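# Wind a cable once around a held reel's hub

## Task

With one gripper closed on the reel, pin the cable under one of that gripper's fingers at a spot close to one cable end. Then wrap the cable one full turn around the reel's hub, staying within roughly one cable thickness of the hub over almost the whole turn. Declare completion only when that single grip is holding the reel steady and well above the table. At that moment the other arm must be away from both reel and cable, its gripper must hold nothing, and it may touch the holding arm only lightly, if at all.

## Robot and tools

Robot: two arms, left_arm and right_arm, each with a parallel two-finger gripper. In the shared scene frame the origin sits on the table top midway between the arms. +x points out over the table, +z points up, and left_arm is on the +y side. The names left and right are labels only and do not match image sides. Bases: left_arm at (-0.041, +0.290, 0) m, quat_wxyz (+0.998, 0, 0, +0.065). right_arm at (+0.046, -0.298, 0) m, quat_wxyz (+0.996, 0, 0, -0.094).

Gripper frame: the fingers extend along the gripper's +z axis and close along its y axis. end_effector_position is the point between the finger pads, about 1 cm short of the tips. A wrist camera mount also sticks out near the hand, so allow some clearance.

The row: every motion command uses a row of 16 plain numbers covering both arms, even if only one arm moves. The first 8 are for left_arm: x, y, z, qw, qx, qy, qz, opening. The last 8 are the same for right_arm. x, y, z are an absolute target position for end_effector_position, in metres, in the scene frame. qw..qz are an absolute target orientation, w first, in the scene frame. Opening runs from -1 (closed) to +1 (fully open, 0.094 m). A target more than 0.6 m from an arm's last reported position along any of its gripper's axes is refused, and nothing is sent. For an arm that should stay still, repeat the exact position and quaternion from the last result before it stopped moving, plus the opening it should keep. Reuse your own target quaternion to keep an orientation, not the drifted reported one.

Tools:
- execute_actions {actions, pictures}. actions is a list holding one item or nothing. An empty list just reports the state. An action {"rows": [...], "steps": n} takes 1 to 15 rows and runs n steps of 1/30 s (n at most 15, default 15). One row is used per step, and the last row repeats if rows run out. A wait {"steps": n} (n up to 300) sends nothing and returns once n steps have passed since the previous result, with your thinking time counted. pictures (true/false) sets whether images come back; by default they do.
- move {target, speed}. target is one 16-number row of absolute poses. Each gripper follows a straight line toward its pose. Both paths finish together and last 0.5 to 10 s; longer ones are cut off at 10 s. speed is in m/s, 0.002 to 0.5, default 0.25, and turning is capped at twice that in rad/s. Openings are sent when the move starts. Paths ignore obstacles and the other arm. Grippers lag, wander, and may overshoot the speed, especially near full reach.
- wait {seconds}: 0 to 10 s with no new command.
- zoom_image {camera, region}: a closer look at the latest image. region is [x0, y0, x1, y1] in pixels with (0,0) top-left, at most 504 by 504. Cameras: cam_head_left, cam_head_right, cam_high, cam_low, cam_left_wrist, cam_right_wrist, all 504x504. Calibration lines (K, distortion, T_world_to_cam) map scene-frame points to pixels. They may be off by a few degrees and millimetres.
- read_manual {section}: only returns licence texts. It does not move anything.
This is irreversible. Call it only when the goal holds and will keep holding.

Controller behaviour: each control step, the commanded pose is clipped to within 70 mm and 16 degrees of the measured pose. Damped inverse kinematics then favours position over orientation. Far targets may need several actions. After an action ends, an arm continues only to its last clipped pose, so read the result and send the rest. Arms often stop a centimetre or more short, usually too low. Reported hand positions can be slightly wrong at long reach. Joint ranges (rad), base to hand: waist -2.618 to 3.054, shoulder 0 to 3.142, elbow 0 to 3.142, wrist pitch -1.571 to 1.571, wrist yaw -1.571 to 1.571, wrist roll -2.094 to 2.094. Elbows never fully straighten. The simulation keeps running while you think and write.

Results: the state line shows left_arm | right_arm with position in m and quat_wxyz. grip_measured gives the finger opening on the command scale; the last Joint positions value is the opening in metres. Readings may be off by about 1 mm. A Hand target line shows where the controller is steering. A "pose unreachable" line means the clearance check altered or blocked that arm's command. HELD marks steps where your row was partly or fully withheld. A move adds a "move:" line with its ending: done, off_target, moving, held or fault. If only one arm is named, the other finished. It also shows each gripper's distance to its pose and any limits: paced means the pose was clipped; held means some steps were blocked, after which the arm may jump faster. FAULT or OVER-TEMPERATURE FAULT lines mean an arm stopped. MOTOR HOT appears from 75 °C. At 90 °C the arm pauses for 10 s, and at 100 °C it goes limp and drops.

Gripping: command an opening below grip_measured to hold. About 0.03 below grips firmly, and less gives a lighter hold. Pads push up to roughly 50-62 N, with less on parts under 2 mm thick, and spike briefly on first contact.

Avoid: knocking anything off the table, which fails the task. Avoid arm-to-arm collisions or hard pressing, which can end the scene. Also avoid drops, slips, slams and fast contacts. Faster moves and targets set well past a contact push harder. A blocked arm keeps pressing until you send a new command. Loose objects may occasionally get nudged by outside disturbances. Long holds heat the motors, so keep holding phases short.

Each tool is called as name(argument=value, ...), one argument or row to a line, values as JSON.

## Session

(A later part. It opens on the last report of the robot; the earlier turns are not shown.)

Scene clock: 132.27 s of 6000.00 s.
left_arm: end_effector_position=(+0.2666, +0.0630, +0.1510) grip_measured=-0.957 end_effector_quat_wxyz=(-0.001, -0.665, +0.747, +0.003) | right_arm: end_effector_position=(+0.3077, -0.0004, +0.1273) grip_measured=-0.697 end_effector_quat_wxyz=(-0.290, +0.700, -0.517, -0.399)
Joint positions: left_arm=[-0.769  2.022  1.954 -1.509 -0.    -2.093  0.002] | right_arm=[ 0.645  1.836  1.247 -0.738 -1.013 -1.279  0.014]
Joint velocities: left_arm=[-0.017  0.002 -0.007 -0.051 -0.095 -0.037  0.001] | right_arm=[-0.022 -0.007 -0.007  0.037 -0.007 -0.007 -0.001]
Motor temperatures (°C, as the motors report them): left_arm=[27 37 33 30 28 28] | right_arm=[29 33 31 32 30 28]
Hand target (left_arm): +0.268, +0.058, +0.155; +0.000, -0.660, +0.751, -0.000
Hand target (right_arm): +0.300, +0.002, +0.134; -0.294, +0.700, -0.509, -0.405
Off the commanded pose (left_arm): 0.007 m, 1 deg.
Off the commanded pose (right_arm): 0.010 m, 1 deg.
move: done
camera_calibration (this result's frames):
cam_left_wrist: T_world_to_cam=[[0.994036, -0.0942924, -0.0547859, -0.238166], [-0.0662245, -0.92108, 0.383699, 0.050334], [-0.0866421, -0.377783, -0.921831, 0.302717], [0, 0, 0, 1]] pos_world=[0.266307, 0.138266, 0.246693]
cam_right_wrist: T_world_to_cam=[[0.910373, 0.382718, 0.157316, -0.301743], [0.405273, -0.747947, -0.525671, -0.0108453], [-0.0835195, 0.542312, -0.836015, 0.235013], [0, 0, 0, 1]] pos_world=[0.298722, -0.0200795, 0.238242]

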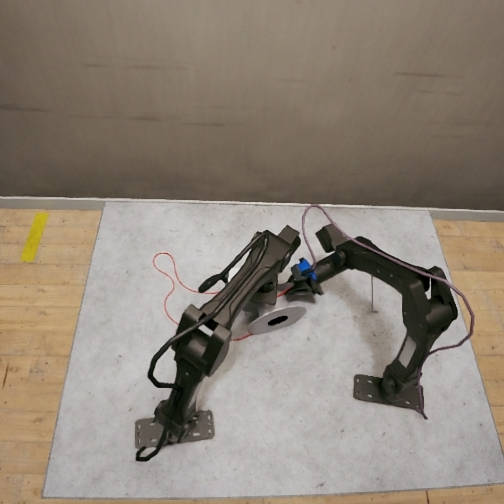

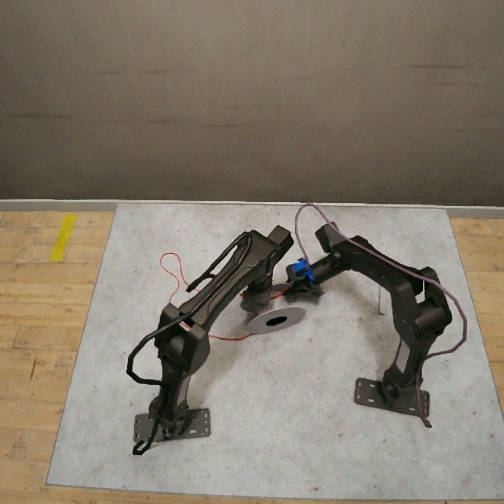

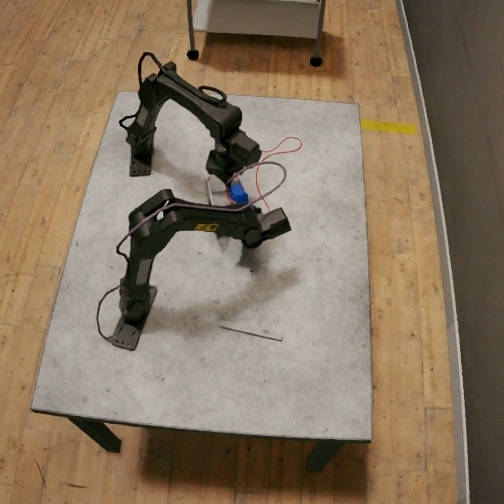

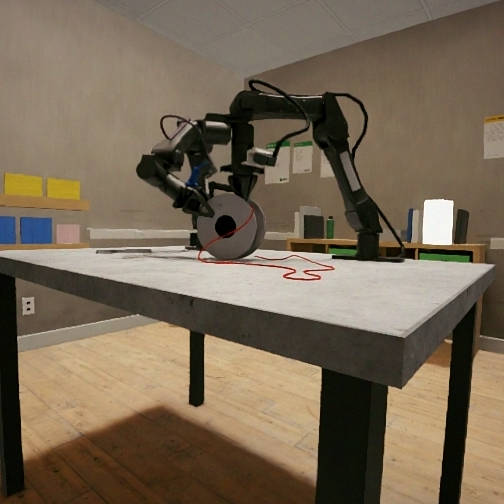

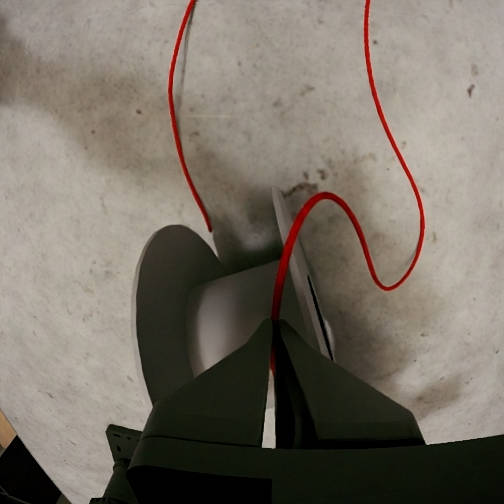

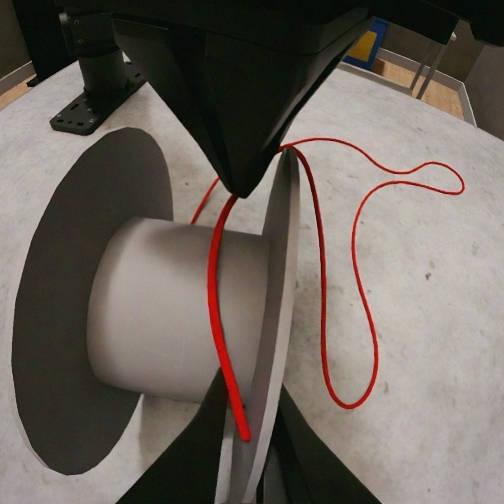

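move(
  target=[0.27,0.056,0.143,0,-0.66,0.751,0,-0.985,0.300,0.002,0.134,0.294,-0.70,0.509,0.405,-0.5],
  speed=0.02,
)

move(
  target=[0.27,0.056,0.143,0,-0.66,0.751,0,-0.985,0.300,0.002,0.134,0.294,-0.70,0.509,0.405,-0.94],
)

Scene clock: 136.50 s of 6000.00 s.
left_arm: end_effector_position=(+0.2699, +0.0606, +0.1510) grip_measured=-0.957 end_effector_quat_wxyz=(+0.001, -0.665, +0.747, -0.005) | right_arm: end_effector_position=(+0.3081, -0.0003, +0.1272) grip_measured=-0.503 end_effector_quat_wxyz=(-0.290, +0.700, -0.517, -0.398)
Joint positions: left_arm=[-0.769  2.022  1.954 -1.492 -0.    -2.093  0.002] | right_arm=[ 0.645  1.836  1.247 -0.736 -1.011 -1.278  0.023]
Joint velocities: left_arm=[-0.002  0.007  0.022 -0.022  0.037 -0.007 -0.001] | right_arm=[ 0.002  0.002 -0.007 -0.037 -0.037  0.007  0.   ]
Motor temperatures (°C, as the motors report them): left_arm=[27 37 33 30 28 28] | right_arm=[29 33 31 32 30 28]
Hand target (left_arm): +0.270, +0.056, +0.143; -0.000, -0.660, +0.751, +0.000
Hand target (right_arm): +0.300, +0.002, +0.134; -0.294, +0.700, -0.509, -0.405
Off the commanded pose (left_arm): 0.009 m, 1 deg.
Off the commanded pose (right_arm): 0.011 m, 1 deg.
move: off_target (right_arm)
camera_calibration (this result's frames):
cam_left_wrist: T_world_to_cam=[[0.994665, -0.0947596, -0.040766, -0.243908], [-0.071331, -0.917288, 0.391783, 0.048237], [-0.0745194, -0.386785, -0.919154, 0.298957], [0, 0, 0, 1]] pos_world=[0.268325, 0.136767, 0.245946]
cam_right_wrist: T_world_to_cam=[[0.910264, 0.382297, 0.15896, -0.302259], [0.405928, -0.748485, -0.524398, -0.0114219], [-0.0814967, 0.541867, -0.836504, 0.234344], [0, 0, 0, 1]] pos_world=[0.298871, -0.0199796, 0.238087]

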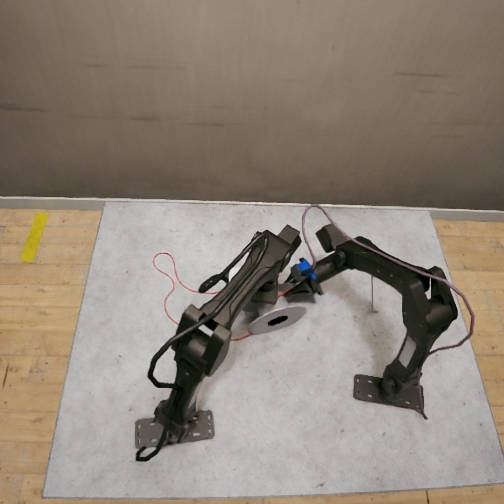

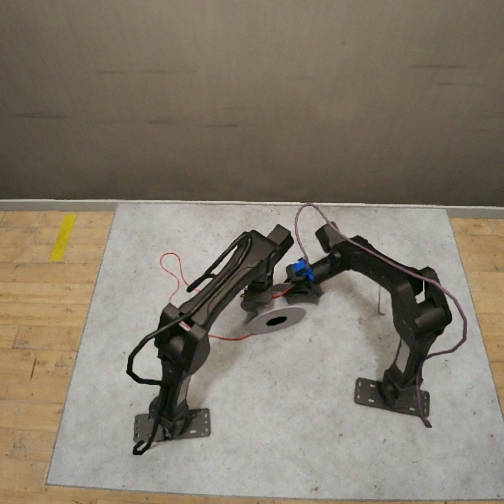

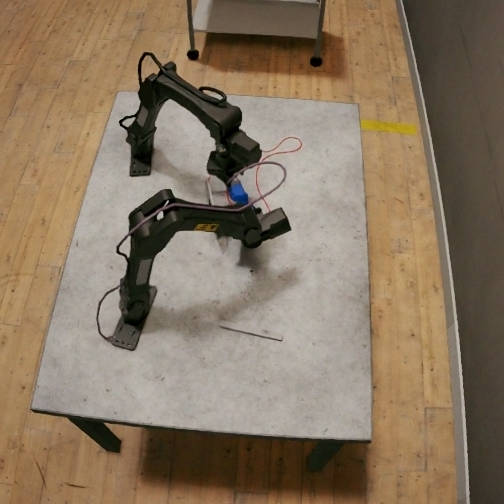

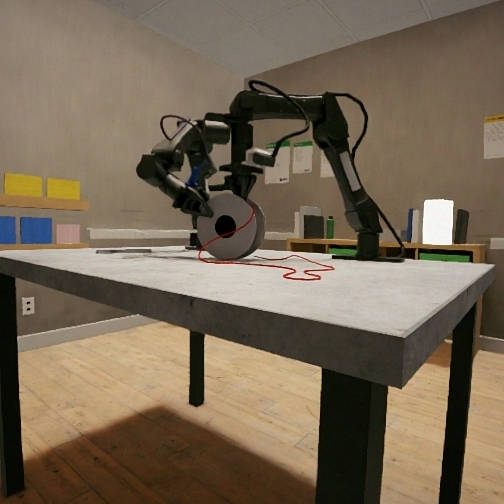

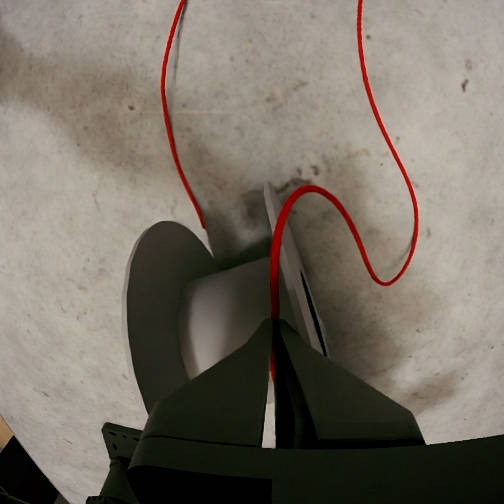

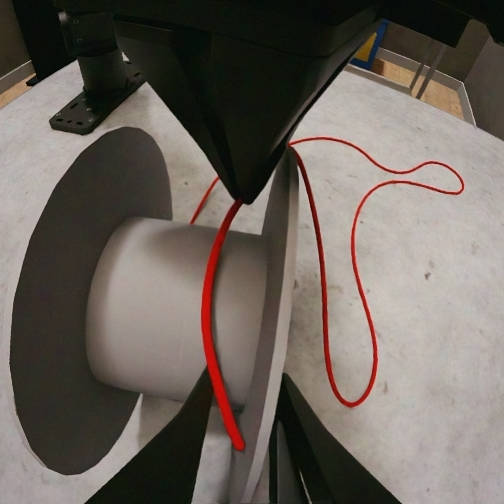

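Scene clock: 137.20 s of 6000.00 s.
left_arm: end_effector_position=(+0.2705, +0.0597, +0.1510) grip_measured=-0.957 end_effector_quat_wxyz=(+0.000, -0.665, +0.747, -0.007) | right_arm: end_effector_position=(+0.3099, -0.0002, +0.1265) grip_measured=-0.919 end_effector_quat_wxyz=(-0.293, +0.703, -0.516, -0.393)
Joint positions: left_arm=[-0.769  2.022  1.954 -1.488  0.002 -2.093  0.002] | right_arm=[ 0.645  1.836  1.247 -0.728 -1.004 -1.28   0.004]
Joint velocities: left_arm=[-0.007 -0.022  0.007  0.022 -0.037  0.007 -0.   ] | right_arm=[-0.012 -0.002 -0.007  0.037  0.066  0.007  0.   ]
Motor temperatures (°C, as the motors report them): left_arm=[27 37 33 30 28 28] | right_arm=[29 33 31 32 30 28]
Hand target (left_arm): +0.270, +0.056, +0.143; +0.000, -0.660, +0.751, +0.000
Hand target (right_arm): +0.300, +0.002, +0.134; -0.294, +0.700, -0.509, -0.405
Off the commanded pose (left_arm): 0.009 m, 1 deg.
Off the commanded pose (right_arm): 0.013 m, 2 deg.
move: off_target (right_arm)
camera_calibration (this result's frames):
cam_left_wrist: T_world_to_cam=[[0.994742, -0.09496, -0.0383605, -0.24496], [-0.0721467, -0.915578, 0.395616, 0.0469433], [-0.0726897, -0.390768, -0.917615, 0.298157], [0, 0, 0, 1]] pos_world=[0.268732, 0.136229, 0.245625]
cam_right_wrist: T_world_to_cam=[[0.908641, 0.381724, 0.169286, -0.304644], [0.411545, -0.749964, -0.517865, -0.0150025], [-0.0707228, 0.540223, -0.838545, 0.230758], [0, 0, 0, 1]] pos_world=[0.299306, -0.0196222, 0.237304]

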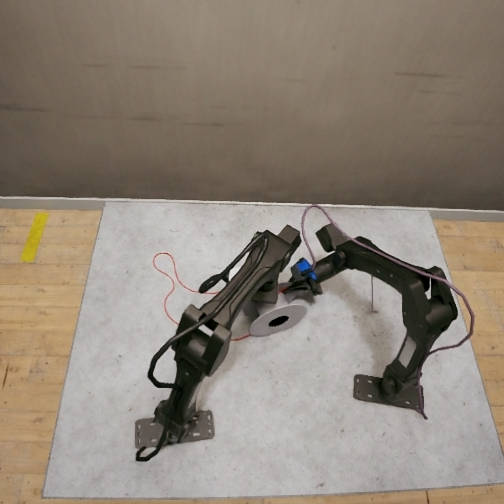

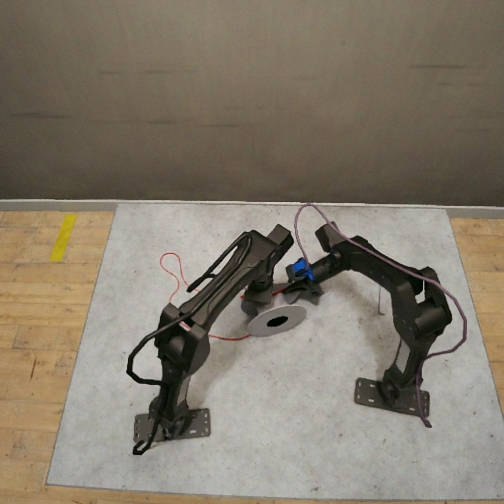

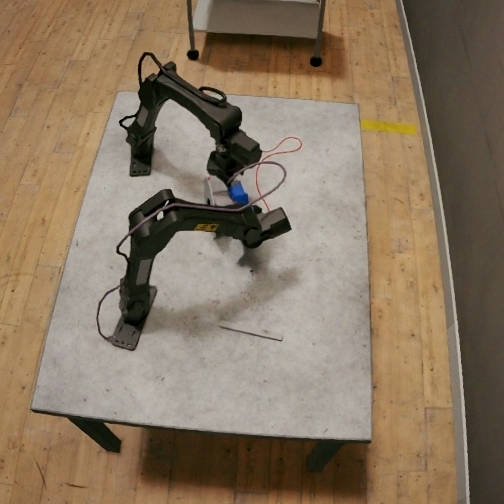

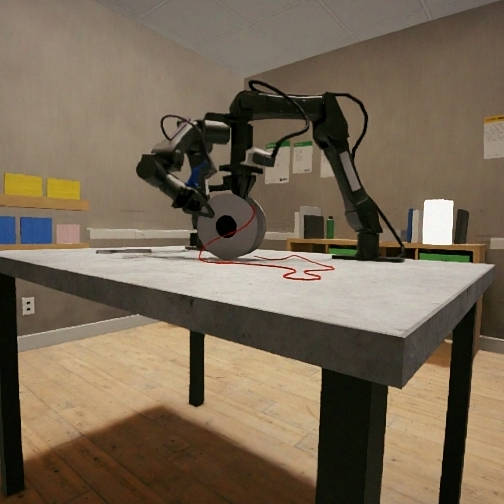

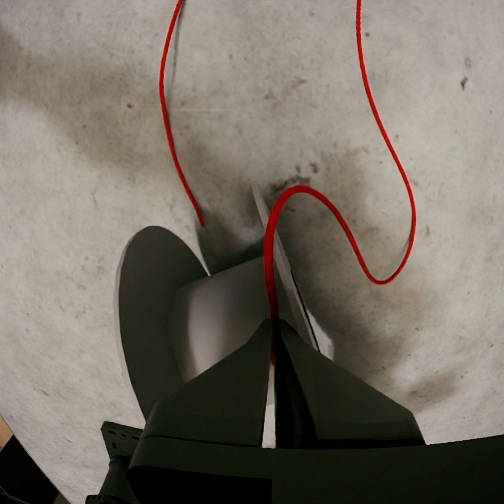

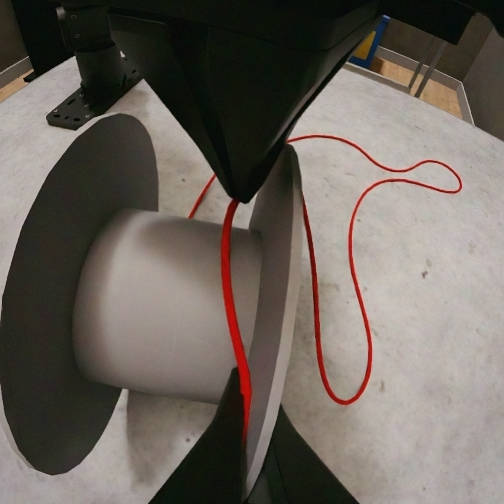

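move(
  target=[0.27,0.056,0.15,0,-0.66,0.751,0,-0.8,0.305,0.002,0.13,0.294,-0.70,0.509,0.405,-0.96],
)

move(
  target=[0.26,0.12,0.23,0,-0.6,0.8,0,-0.8,0.305,0.002,0.13,0.294,-0.70,0.509,0.405,-0.96],
  speed=0.1,
)

move(
  target=[0.3,0.16,0.2,0.5,0.5,0.5,-0.5,0.5,0.32,-0.08,0.25,0.414,-0.484,0.718,0.28,-0.96],
  speed=0.12,
)

move(
  target=[0.3,0.16,0.2,0.5,0.5,0.5,-0.5,0.5,0.32,-0.17,0.34,0.5,0,0.866,0,-0.96],
  speed=0.15,
)

Scene clock: 143.90 s of 6000.00 s.
left_arm: end_effector_position=(+0.2678, +0.0605, +0.1472) grip_measured=-0.803 end_effector_quat_wxyz=(-0.004, -0.665, +0.747, +0.003) | right_arm: end_effector_position=(+0.3104, -0.0001, +0.1264) grip_measured=-0.919 end_effector_quat_wxyz=(-0.294, +0.703, -0.515, -0.392)
Joint positions: left_arm=[-0.769  2.032  1.954 -1.5    0.008 -2.093  0.009] | right_arm=[ 0.645  1.836  1.247 -0.725 -1.003 -1.28   0.004]
Joint velocities: left_arm=[-0.017 -0.017 -0.017 -0.022  0.081  0.007  0.001] | right_arm=[ 0.002  0.002 -0.002 -0.037 -0.007 -0.125 -0.001]
Motor temperatures (°C, as the motors report them): left_arm=[27 37 33 30 28 28] | right_arm=[29 33 31 32 30 28]
Hand target (left_arm): +0.270, +0.056, +0.150; +0.000, -0.660, +0.751, -0.000
Hand target (right_arm): +0.305, +0.002, +0.130; -0.294, +0.700, -0.509, -0.405
Off the commanded pose (left_arm): 0.006 m, 1 deg.
Off the commanded pose (right_arm): 0.007 m, 2 deg.
move: done
camera_calibration (this result's frames):
cam_left_wrist: T_world_to_cam=[[0.993709, -0.0945414, -0.0600316, -0.238924], [-0.0639476, -0.919069, 0.388874, 0.0479846], [-0.0919379, -0.382589, -0.919333, 0.299729], [0, 0, 0, 1]] pos_world=[0.268046, 0.136186, 0.242547]
cam_right_wrist: T_world_to_cam=[[0.908268, 0.381399, 0.171998, -0.30534], [0.412832, -0.7502, -0.516497, -0.0157762], [-0.0679587, 0.540124, -0.838837, 0.229835], [0, 0, 0, 1]] pos_world=[0.299463, -0.0195181, 0.237163]

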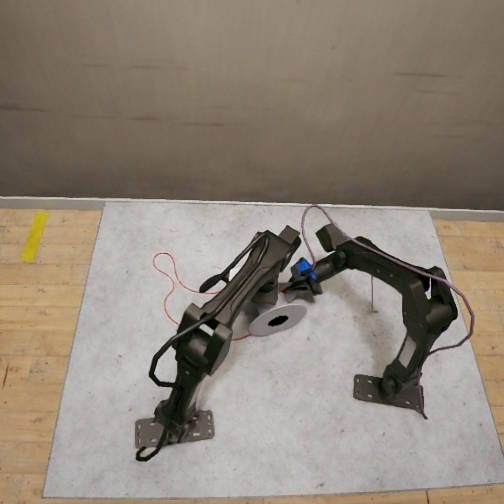

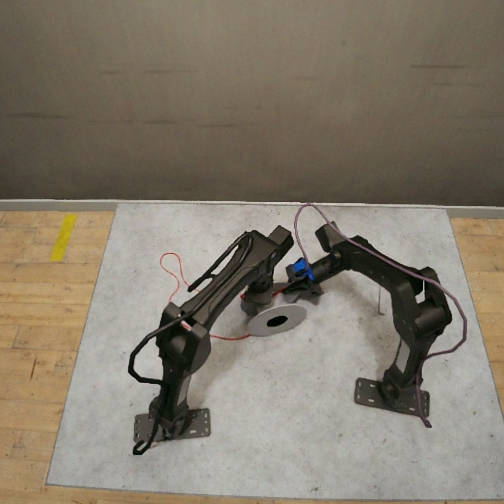

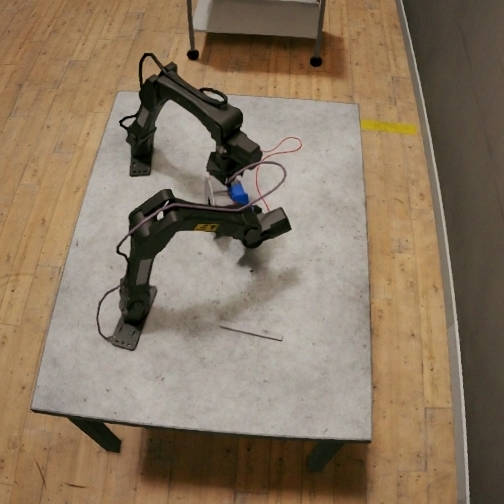

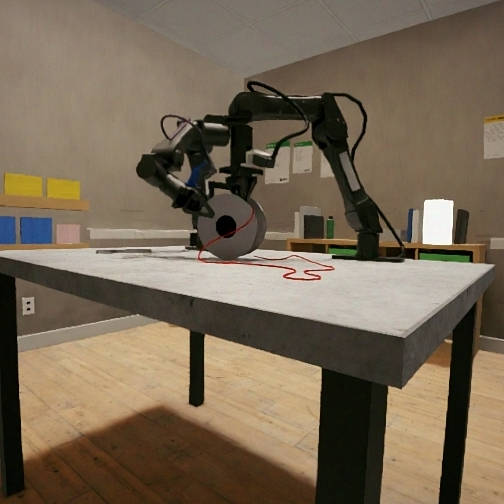

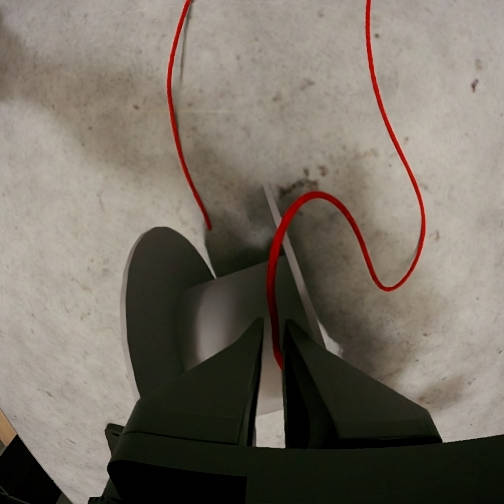

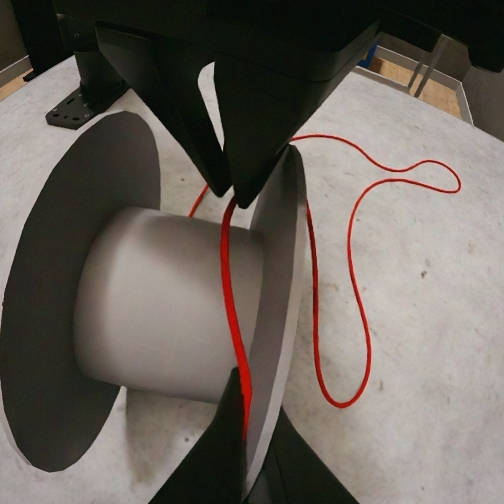

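Scene clock: 145.37 s of 6000.00 s.
left_arm: end_effector_position=(+0.2658, +0.1128, +0.2273) grip_measured=-0.803 end_effector_quat_wxyz=(+0.028, -0.598, +0.797, -0.078) | right_arm: end_effector_position=(+0.3104, -0.0001, +0.1264) grip_measured=-0.919 end_effector_quat_wxyz=(-0.294, +0.703, -0.515, -0.392)
Joint positions: left_arm=[-0.652  1.801  1.954 -1.558  0.01  -1.81   0.009] | right_arm=[ 0.645  1.836  1.247 -0.725 -1.003 -1.28   0.004]
Joint velocities: left_arm=[-0.012 -0.007  0.002  0.007 -0.037  0.007 -0.   ] | right_arm=[ 0.012  0.002 -0.002 -0.066 -0.081 -0.081  0.   ]
Motor temperatures (°C, as the motors report them): left_arm=[27 37 33 30 28 28] | right_arm=[29 33 31 32 30 28]
Hand target (left_arm): +0.261, +0.120, +0.230; +0.031, -0.598, +0.798, -0.072
Hand target (right_arm): +0.305, +0.002, +0.130; -0.294, +0.700, -0.509, -0.405
Off the commanded pose (left_arm): 0.010 m, 10 deg.
Off the commanded pose (right_arm): 0.007 m, 2 deg.
joint sent to its limit (left arm) — the command would take joint 4 (wrist pitch) past its lower limit, so that joint was sent only as far as its limit.
move: off_target (left_arm)
camera_calibration (this result's frames):
cam_left_wrist: T_world_to_cam=[[0.960685, -0.25593, 0.107633, -0.23831], [-0.27704, -0.858127, 0.43228, 0.104711], [-0.0182706, -0.445103, -0.895293, 0.37519], [0, 0, 0, 1]] pos_world=[0.264805, 0.195863, 0.316291]
cam_right_wrist: T_world_to_cam=[[0.908268, 0.381399, 0.171998, -0.30534], [0.412832, -0.7502, -0.516497, -0.0157762], [-0.0679587, 0.540124, -0.838837, 0.229835], [0, 0, 0, 1]] pos_world=[0.299463, -0.0195181, 0.237163]

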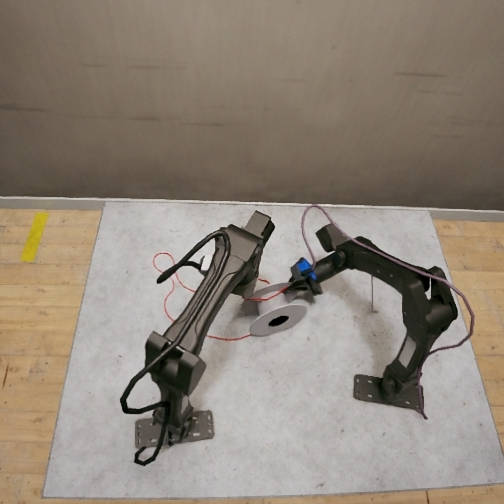

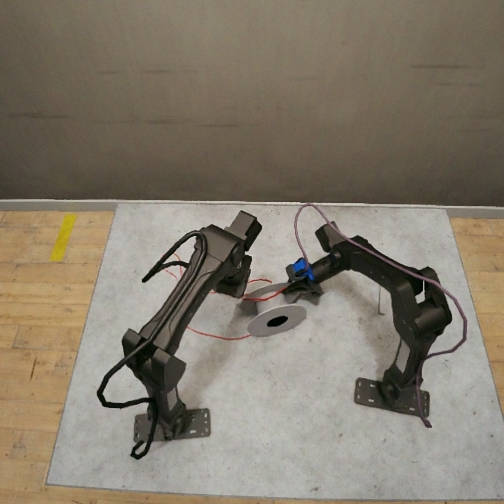

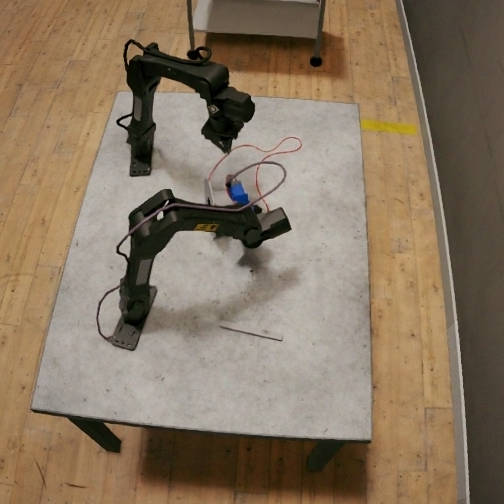

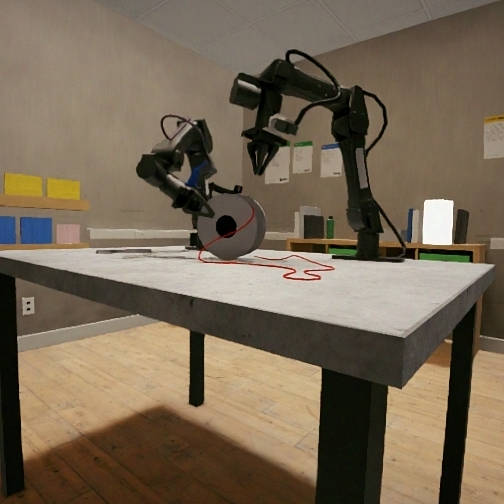

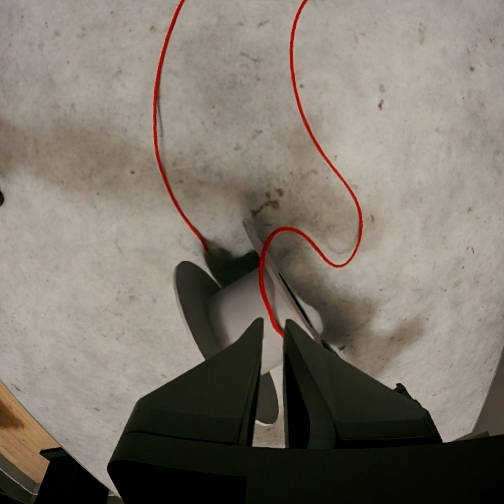

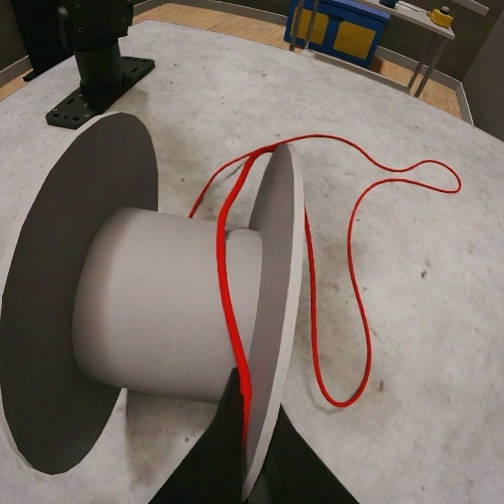

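Scene clock: 155.80 s of 6000.00 s.
left_arm: end_effector_position=(+0.2894, +0.1510, +0.1986) grip_measured=+0.497 end_effector_quat_wxyz=(+0.465, +0.333, +0.655, -0.494) | right_arm: end_effector_position=(+0.3196, -0.0680, +0.2168) grip_measured=-0.919 end_effector_quat_wxyz=(+0.377, -0.529, +0.704, +0.287)
Joint positions: left_arm=[-0.021  1.527  0.696  0.405  1.377  0.075  0.07 ] | right_arm=[ 0.543  1.3    1.038 -0.58  -0.74  -0.64   0.004]
Joint velocities: left_arm=[-0.022 -0.012 -0.017  0.022 -0.007  0.095  0.   ] | right_arm=[-0.002  0.007  0.002  0.022 -0.081 -0.022 -0.001]
Motor temperatures (°C, as the motors report them): left_arm=[27 36 33 31 28 28] | right_arm=[29 33 31 32 30 28]
Hand target (left_arm): +0.295, +0.154, +0.205; +0.474, +0.341, +0.647, -0.489
Hand target (right_arm): +0.317, -0.068, +0.231; +0.395, -0.525, +0.693, +0.296
Off the commanded pose (left_arm): 0.014 m, 26 deg.
Off the commanded pose (right_arm): 0.035 m, 7 deg.
move: off_target (left_arm, right_arm; path cut at 10 s)
camera_calibration (this result's frames):
cam_left_wrist: T_world_to_cam=[[-0.873071, -0.337061, 0.35233, 0.246213], [-0.461354, 0.337208, -0.820636, 0.278096], [0.157796, -0.879022, -0.449911, 0.292995], [0, 0, 0, 1]] pos_world=[0.297028, 0.246761, 0.273289]
cam_right_wrist: T_world_to_cam=[[0.972495, -0.175037, 0.153675, -0.357713], [-0.0792771, -0.869106, -0.488231, 0.119257], [0.219018, 0.46262, -0.859078, 0.250392], [0, 0, 0, 1]] pos_world=[0.302488, -0.0748026, 0.328303]

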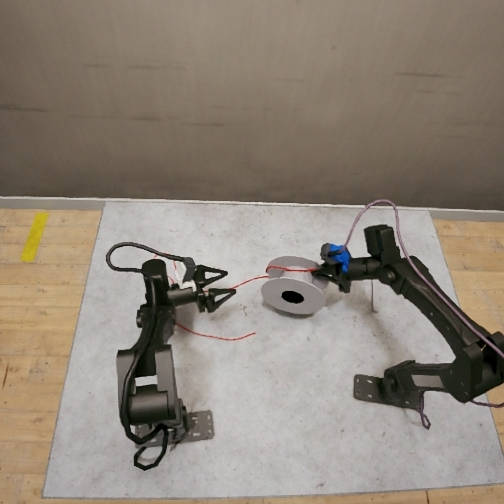

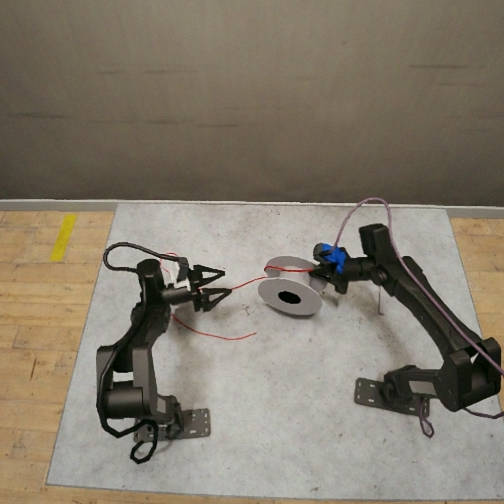

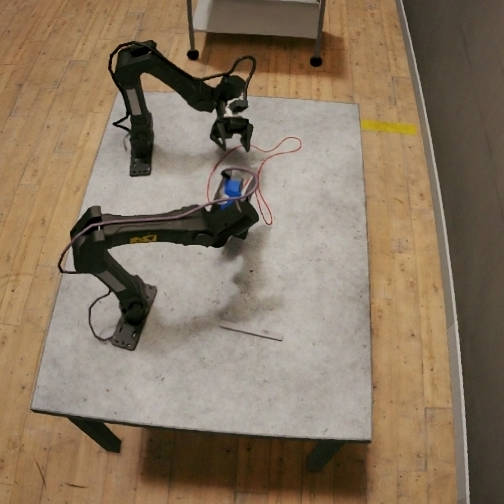

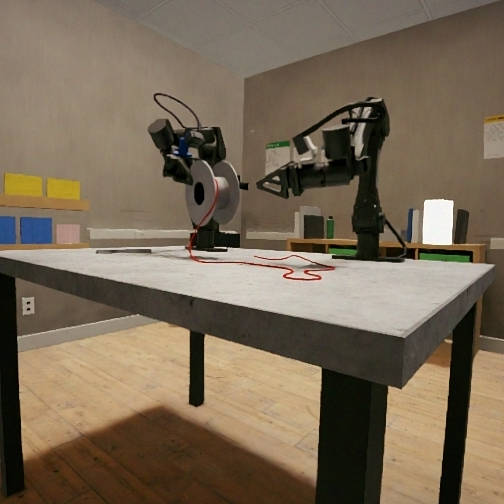

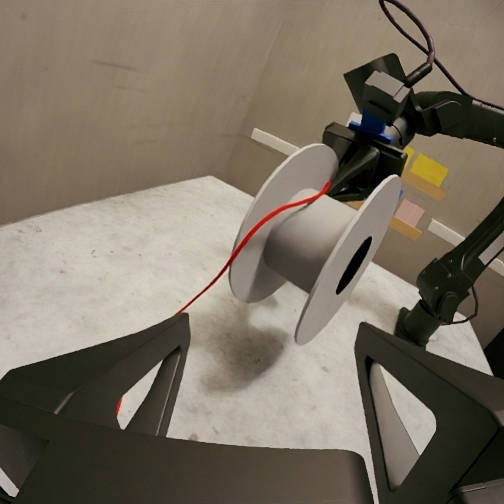

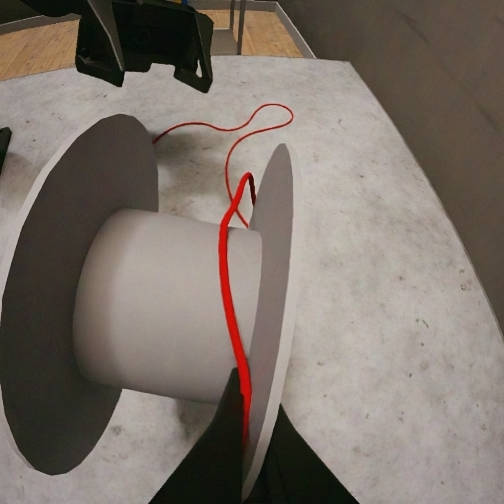

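Scene clock: 160.67 s of 6000.00 s.
left_arm: end_effector_position=(+0.2924, +0.1554, +0.1924) grip_measured=+0.497 end_effector_quat_wxyz=(+0.524, +0.457, +0.540, -0.474) | right_arm: end_effector_position=(+0.3119, -0.1734, +0.3176) grip_measured=-0.921 end_effector_quat_wxyz=(+0.462, -0.023, +0.887, -0.011)
Joint positions: left_arm=[0.002 1.689 0.79  0.399 1.57  0.467 0.07 ] | right_arm=[ 0.989  1.095  1.334 -1.025  0.627  0.482  0.004]
Joint velocities: left_arm=[ 0.002  0.012 -0.022 -0.051 -0.037 -0.022  0.   ] | right_arm=[ 0.002 -0.002  0.012  0.066  0.007  0.007 -0.001]
Motor temperatures (°C, as the motors report them): left_arm=[27 36 33 31 28 28] | right_arm=[29 32 31 33 30 28]
Hand target (left_arm): +0.300, +0.160, +0.200; +0.533, +0.464, +0.531, -0.467
Hand target (right_arm): +0.317, -0.172, +0.340; +0.492, +0.001, +0.871, +0.002
Off the commanded pose (left_arm): 0.012 m, 8 deg.
Off the commanded pose (right_arm): 0.024 m, 6 deg.
joint sent to its limit (left arm) — the command would take joint 5 (wrist yaw) past its upper limit, so that joint was sent only as far as its limit.
move: off_target (left_arm, right_arm)
camera_calibration (this result's frames):
cam_left_wrist: T_world_to_cam=[[-0.981815, -0.181774, 0.0547442, 0.317469], [-0.120583, 0.374416, -0.919387, 0.18655], [0.146623, -0.909269, -0.389527, 0.290046], [0, 0, 0, 1]] pos_world=[0.291663, 0.25159, 0.267112]
cam_right_wrist: T_world_to_cam=[[0.134051, -0.971361, 0.196185, -0.274279], [-0.864112, -0.211491, -0.456708, 0.425101], [0.48512, -0.108303, -0.867715, 0.208174], [0, 0, 0, 1]] pos_world=[0.303113, -0.153973, 0.428592]

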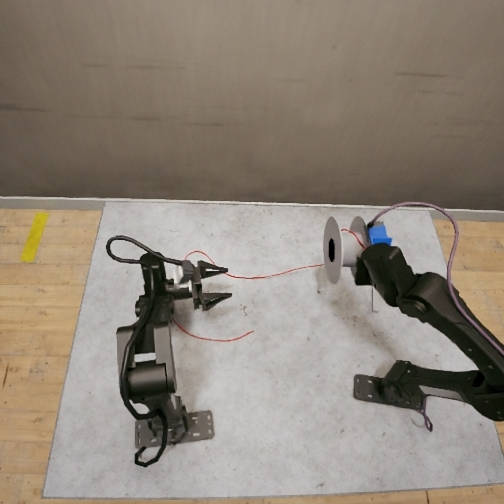

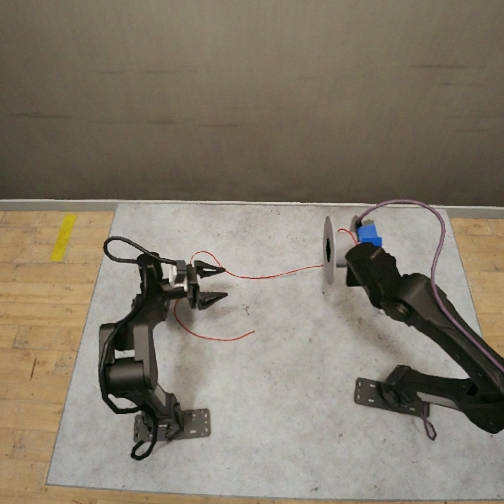

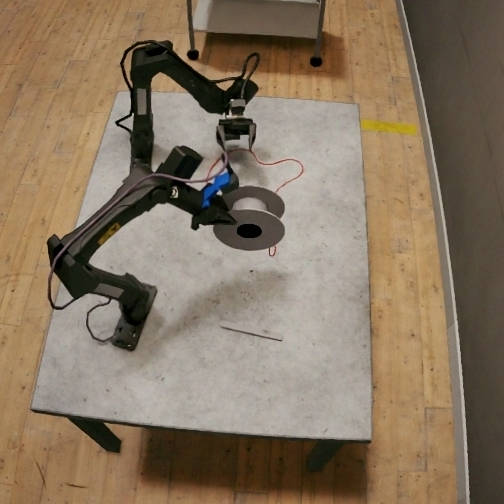

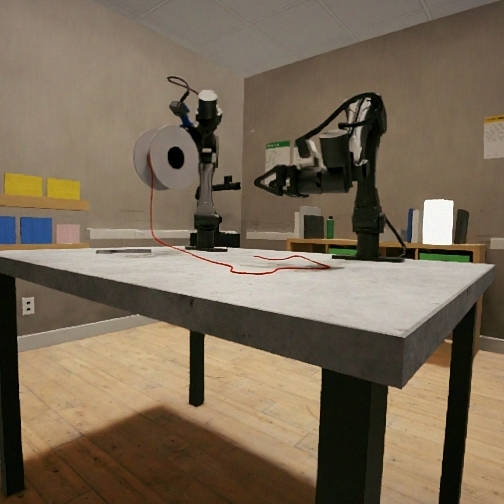

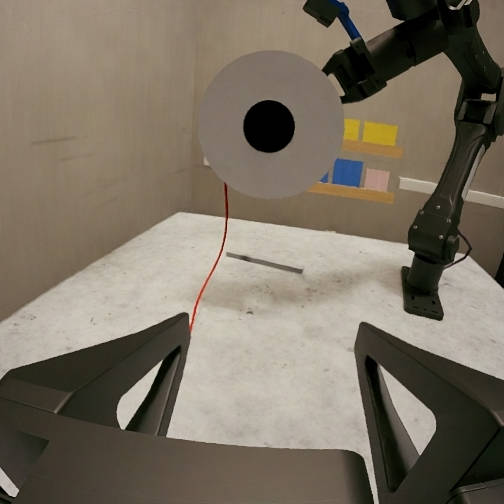

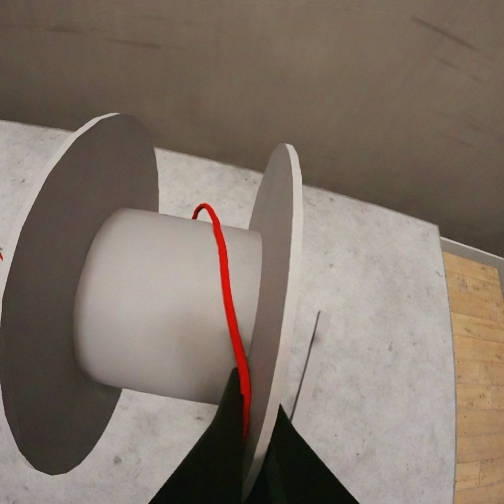

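execute_actions(
  actions=[],
)

Scene clock: 171.13 s of 6000.00 s.
left_arm: end_effector_position=(+0.2924, +0.1554, +0.1924) grip_measured=+0.497 end_effector_quat_wxyz=(+0.525, +0.457, +0.540, -0.474) | right_arm: end_effector_position=(+0.3118, -0.1737, +0.3175) grip_measured=-0.921 end_effector_quat_wxyz=(+0.462, -0.022, +0.887, -0.011)
Joint positions: left_arm=[0.002 1.689 0.79  0.399 1.57  0.468 0.07 ] | right_arm=[ 0.989  1.095  1.334 -1.027  0.629  0.484  0.004]
Joint velocities: left_arm=[-0.002 -0.002 -0.002  0.051  0.022  0.007 -0.   ] | right_arm=[ 0.012 -0.007  0.012 -0.007 -0.037  0.007  0.001]
Motor temperatures (°C, as the motors report them): left_arm=[27 36 33 32 28 28] | right_arm=[29 31 32 34 30 28]
Hand target (left_arm): +0.300, +0.160, +0.200; +0.533, +0.465, +0.531, -0.467
Hand target (right_arm): +0.317, -0.172, +0.340; +0.492, +0.001, +0.871, +0.002
Off the commanded pose (left_arm): 0.012 m, 8 deg.
Off the commanded pose (right_arm): 0.024 m, 6 deg.
Steps of this call (steps 1 to 180: nothing new was sent; then 4.47 s passed at rest). Readings (end_effector_position):
1: left_arm (+0.2924, +0.1554, +0.1924) | right_arm (+0.3119, -0.1735, +0.3176)
2: left_arm (+0.2924, +0.1554, +0.1924) | right_arm (+0.3119, -0.1736, +0.3176)
4: left_arm (+0.2924, +0.1554, +0.1924) | right_arm (+0.3119, -0.1736, +0.3175)
8: left_arm (+0.2924, +0.1554, +0.1924) | right_arm (+0.3118, -0.1737, +0.3175)
180: the state above
camera_calibration (this result's frames):
cam_left_wrist: T_world_to_cam=[[-0.981877, -0.181781, 0.0536029, 0.317708], [-0.11954, 0.374556, -0.919466, 0.186238], [0.147064, -0.90921, -0.389498, 0.289902], [0, 0, 0, 1]] pos_world=[0.291579, 0.251579, 0.267126]
cam_right_wrist: T_world_to_cam=[[0.132247, -0.971649, 0.195984, -0.273969], [-0.864611, -0.209767, -0.456558, 0.425351], [0.484725, -0.109072, -0.867839, 0.208124], [0, 0, 0, 1]] pos_world=[0.303112, -0.154277, 0.428509]

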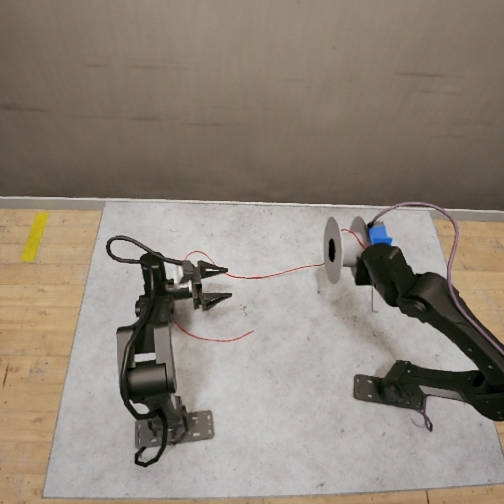

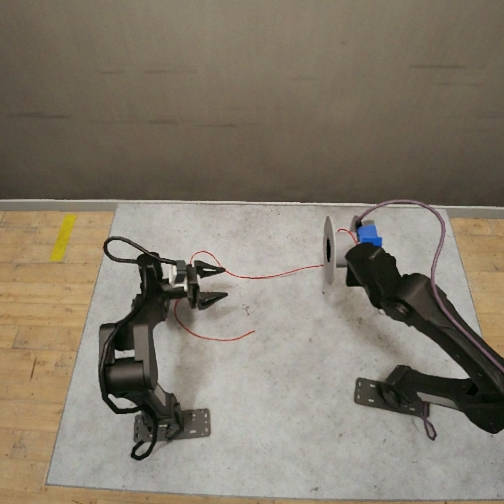

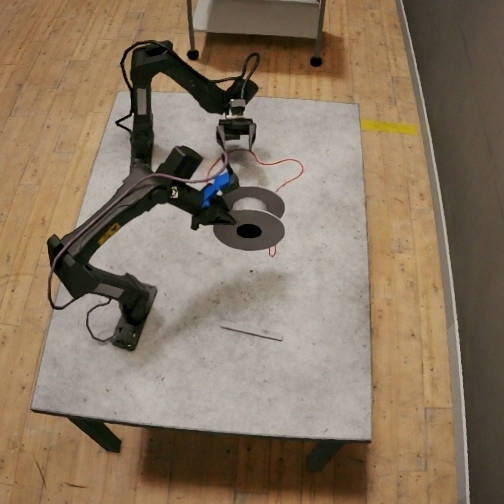

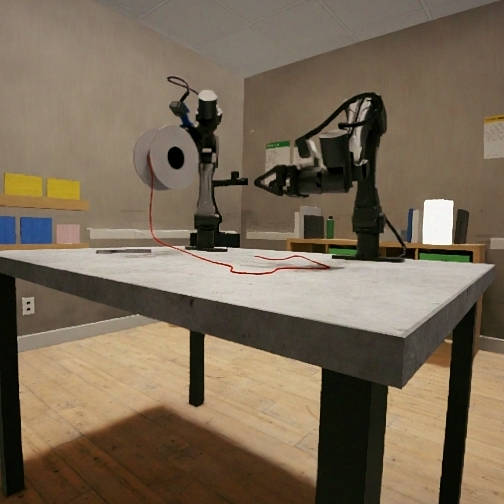

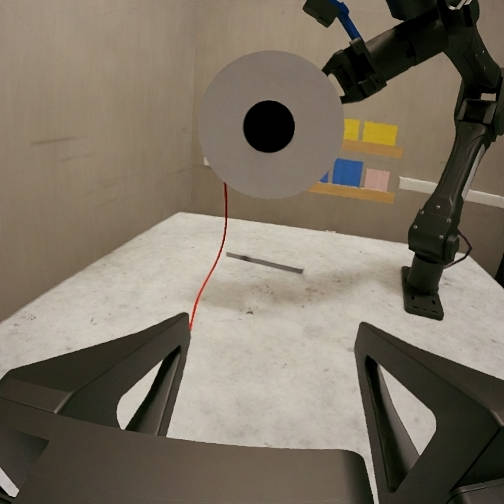

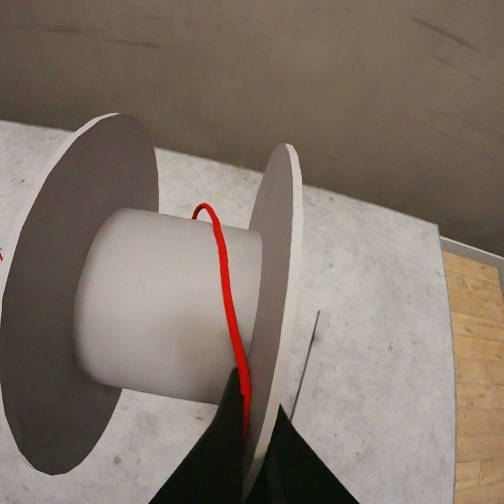

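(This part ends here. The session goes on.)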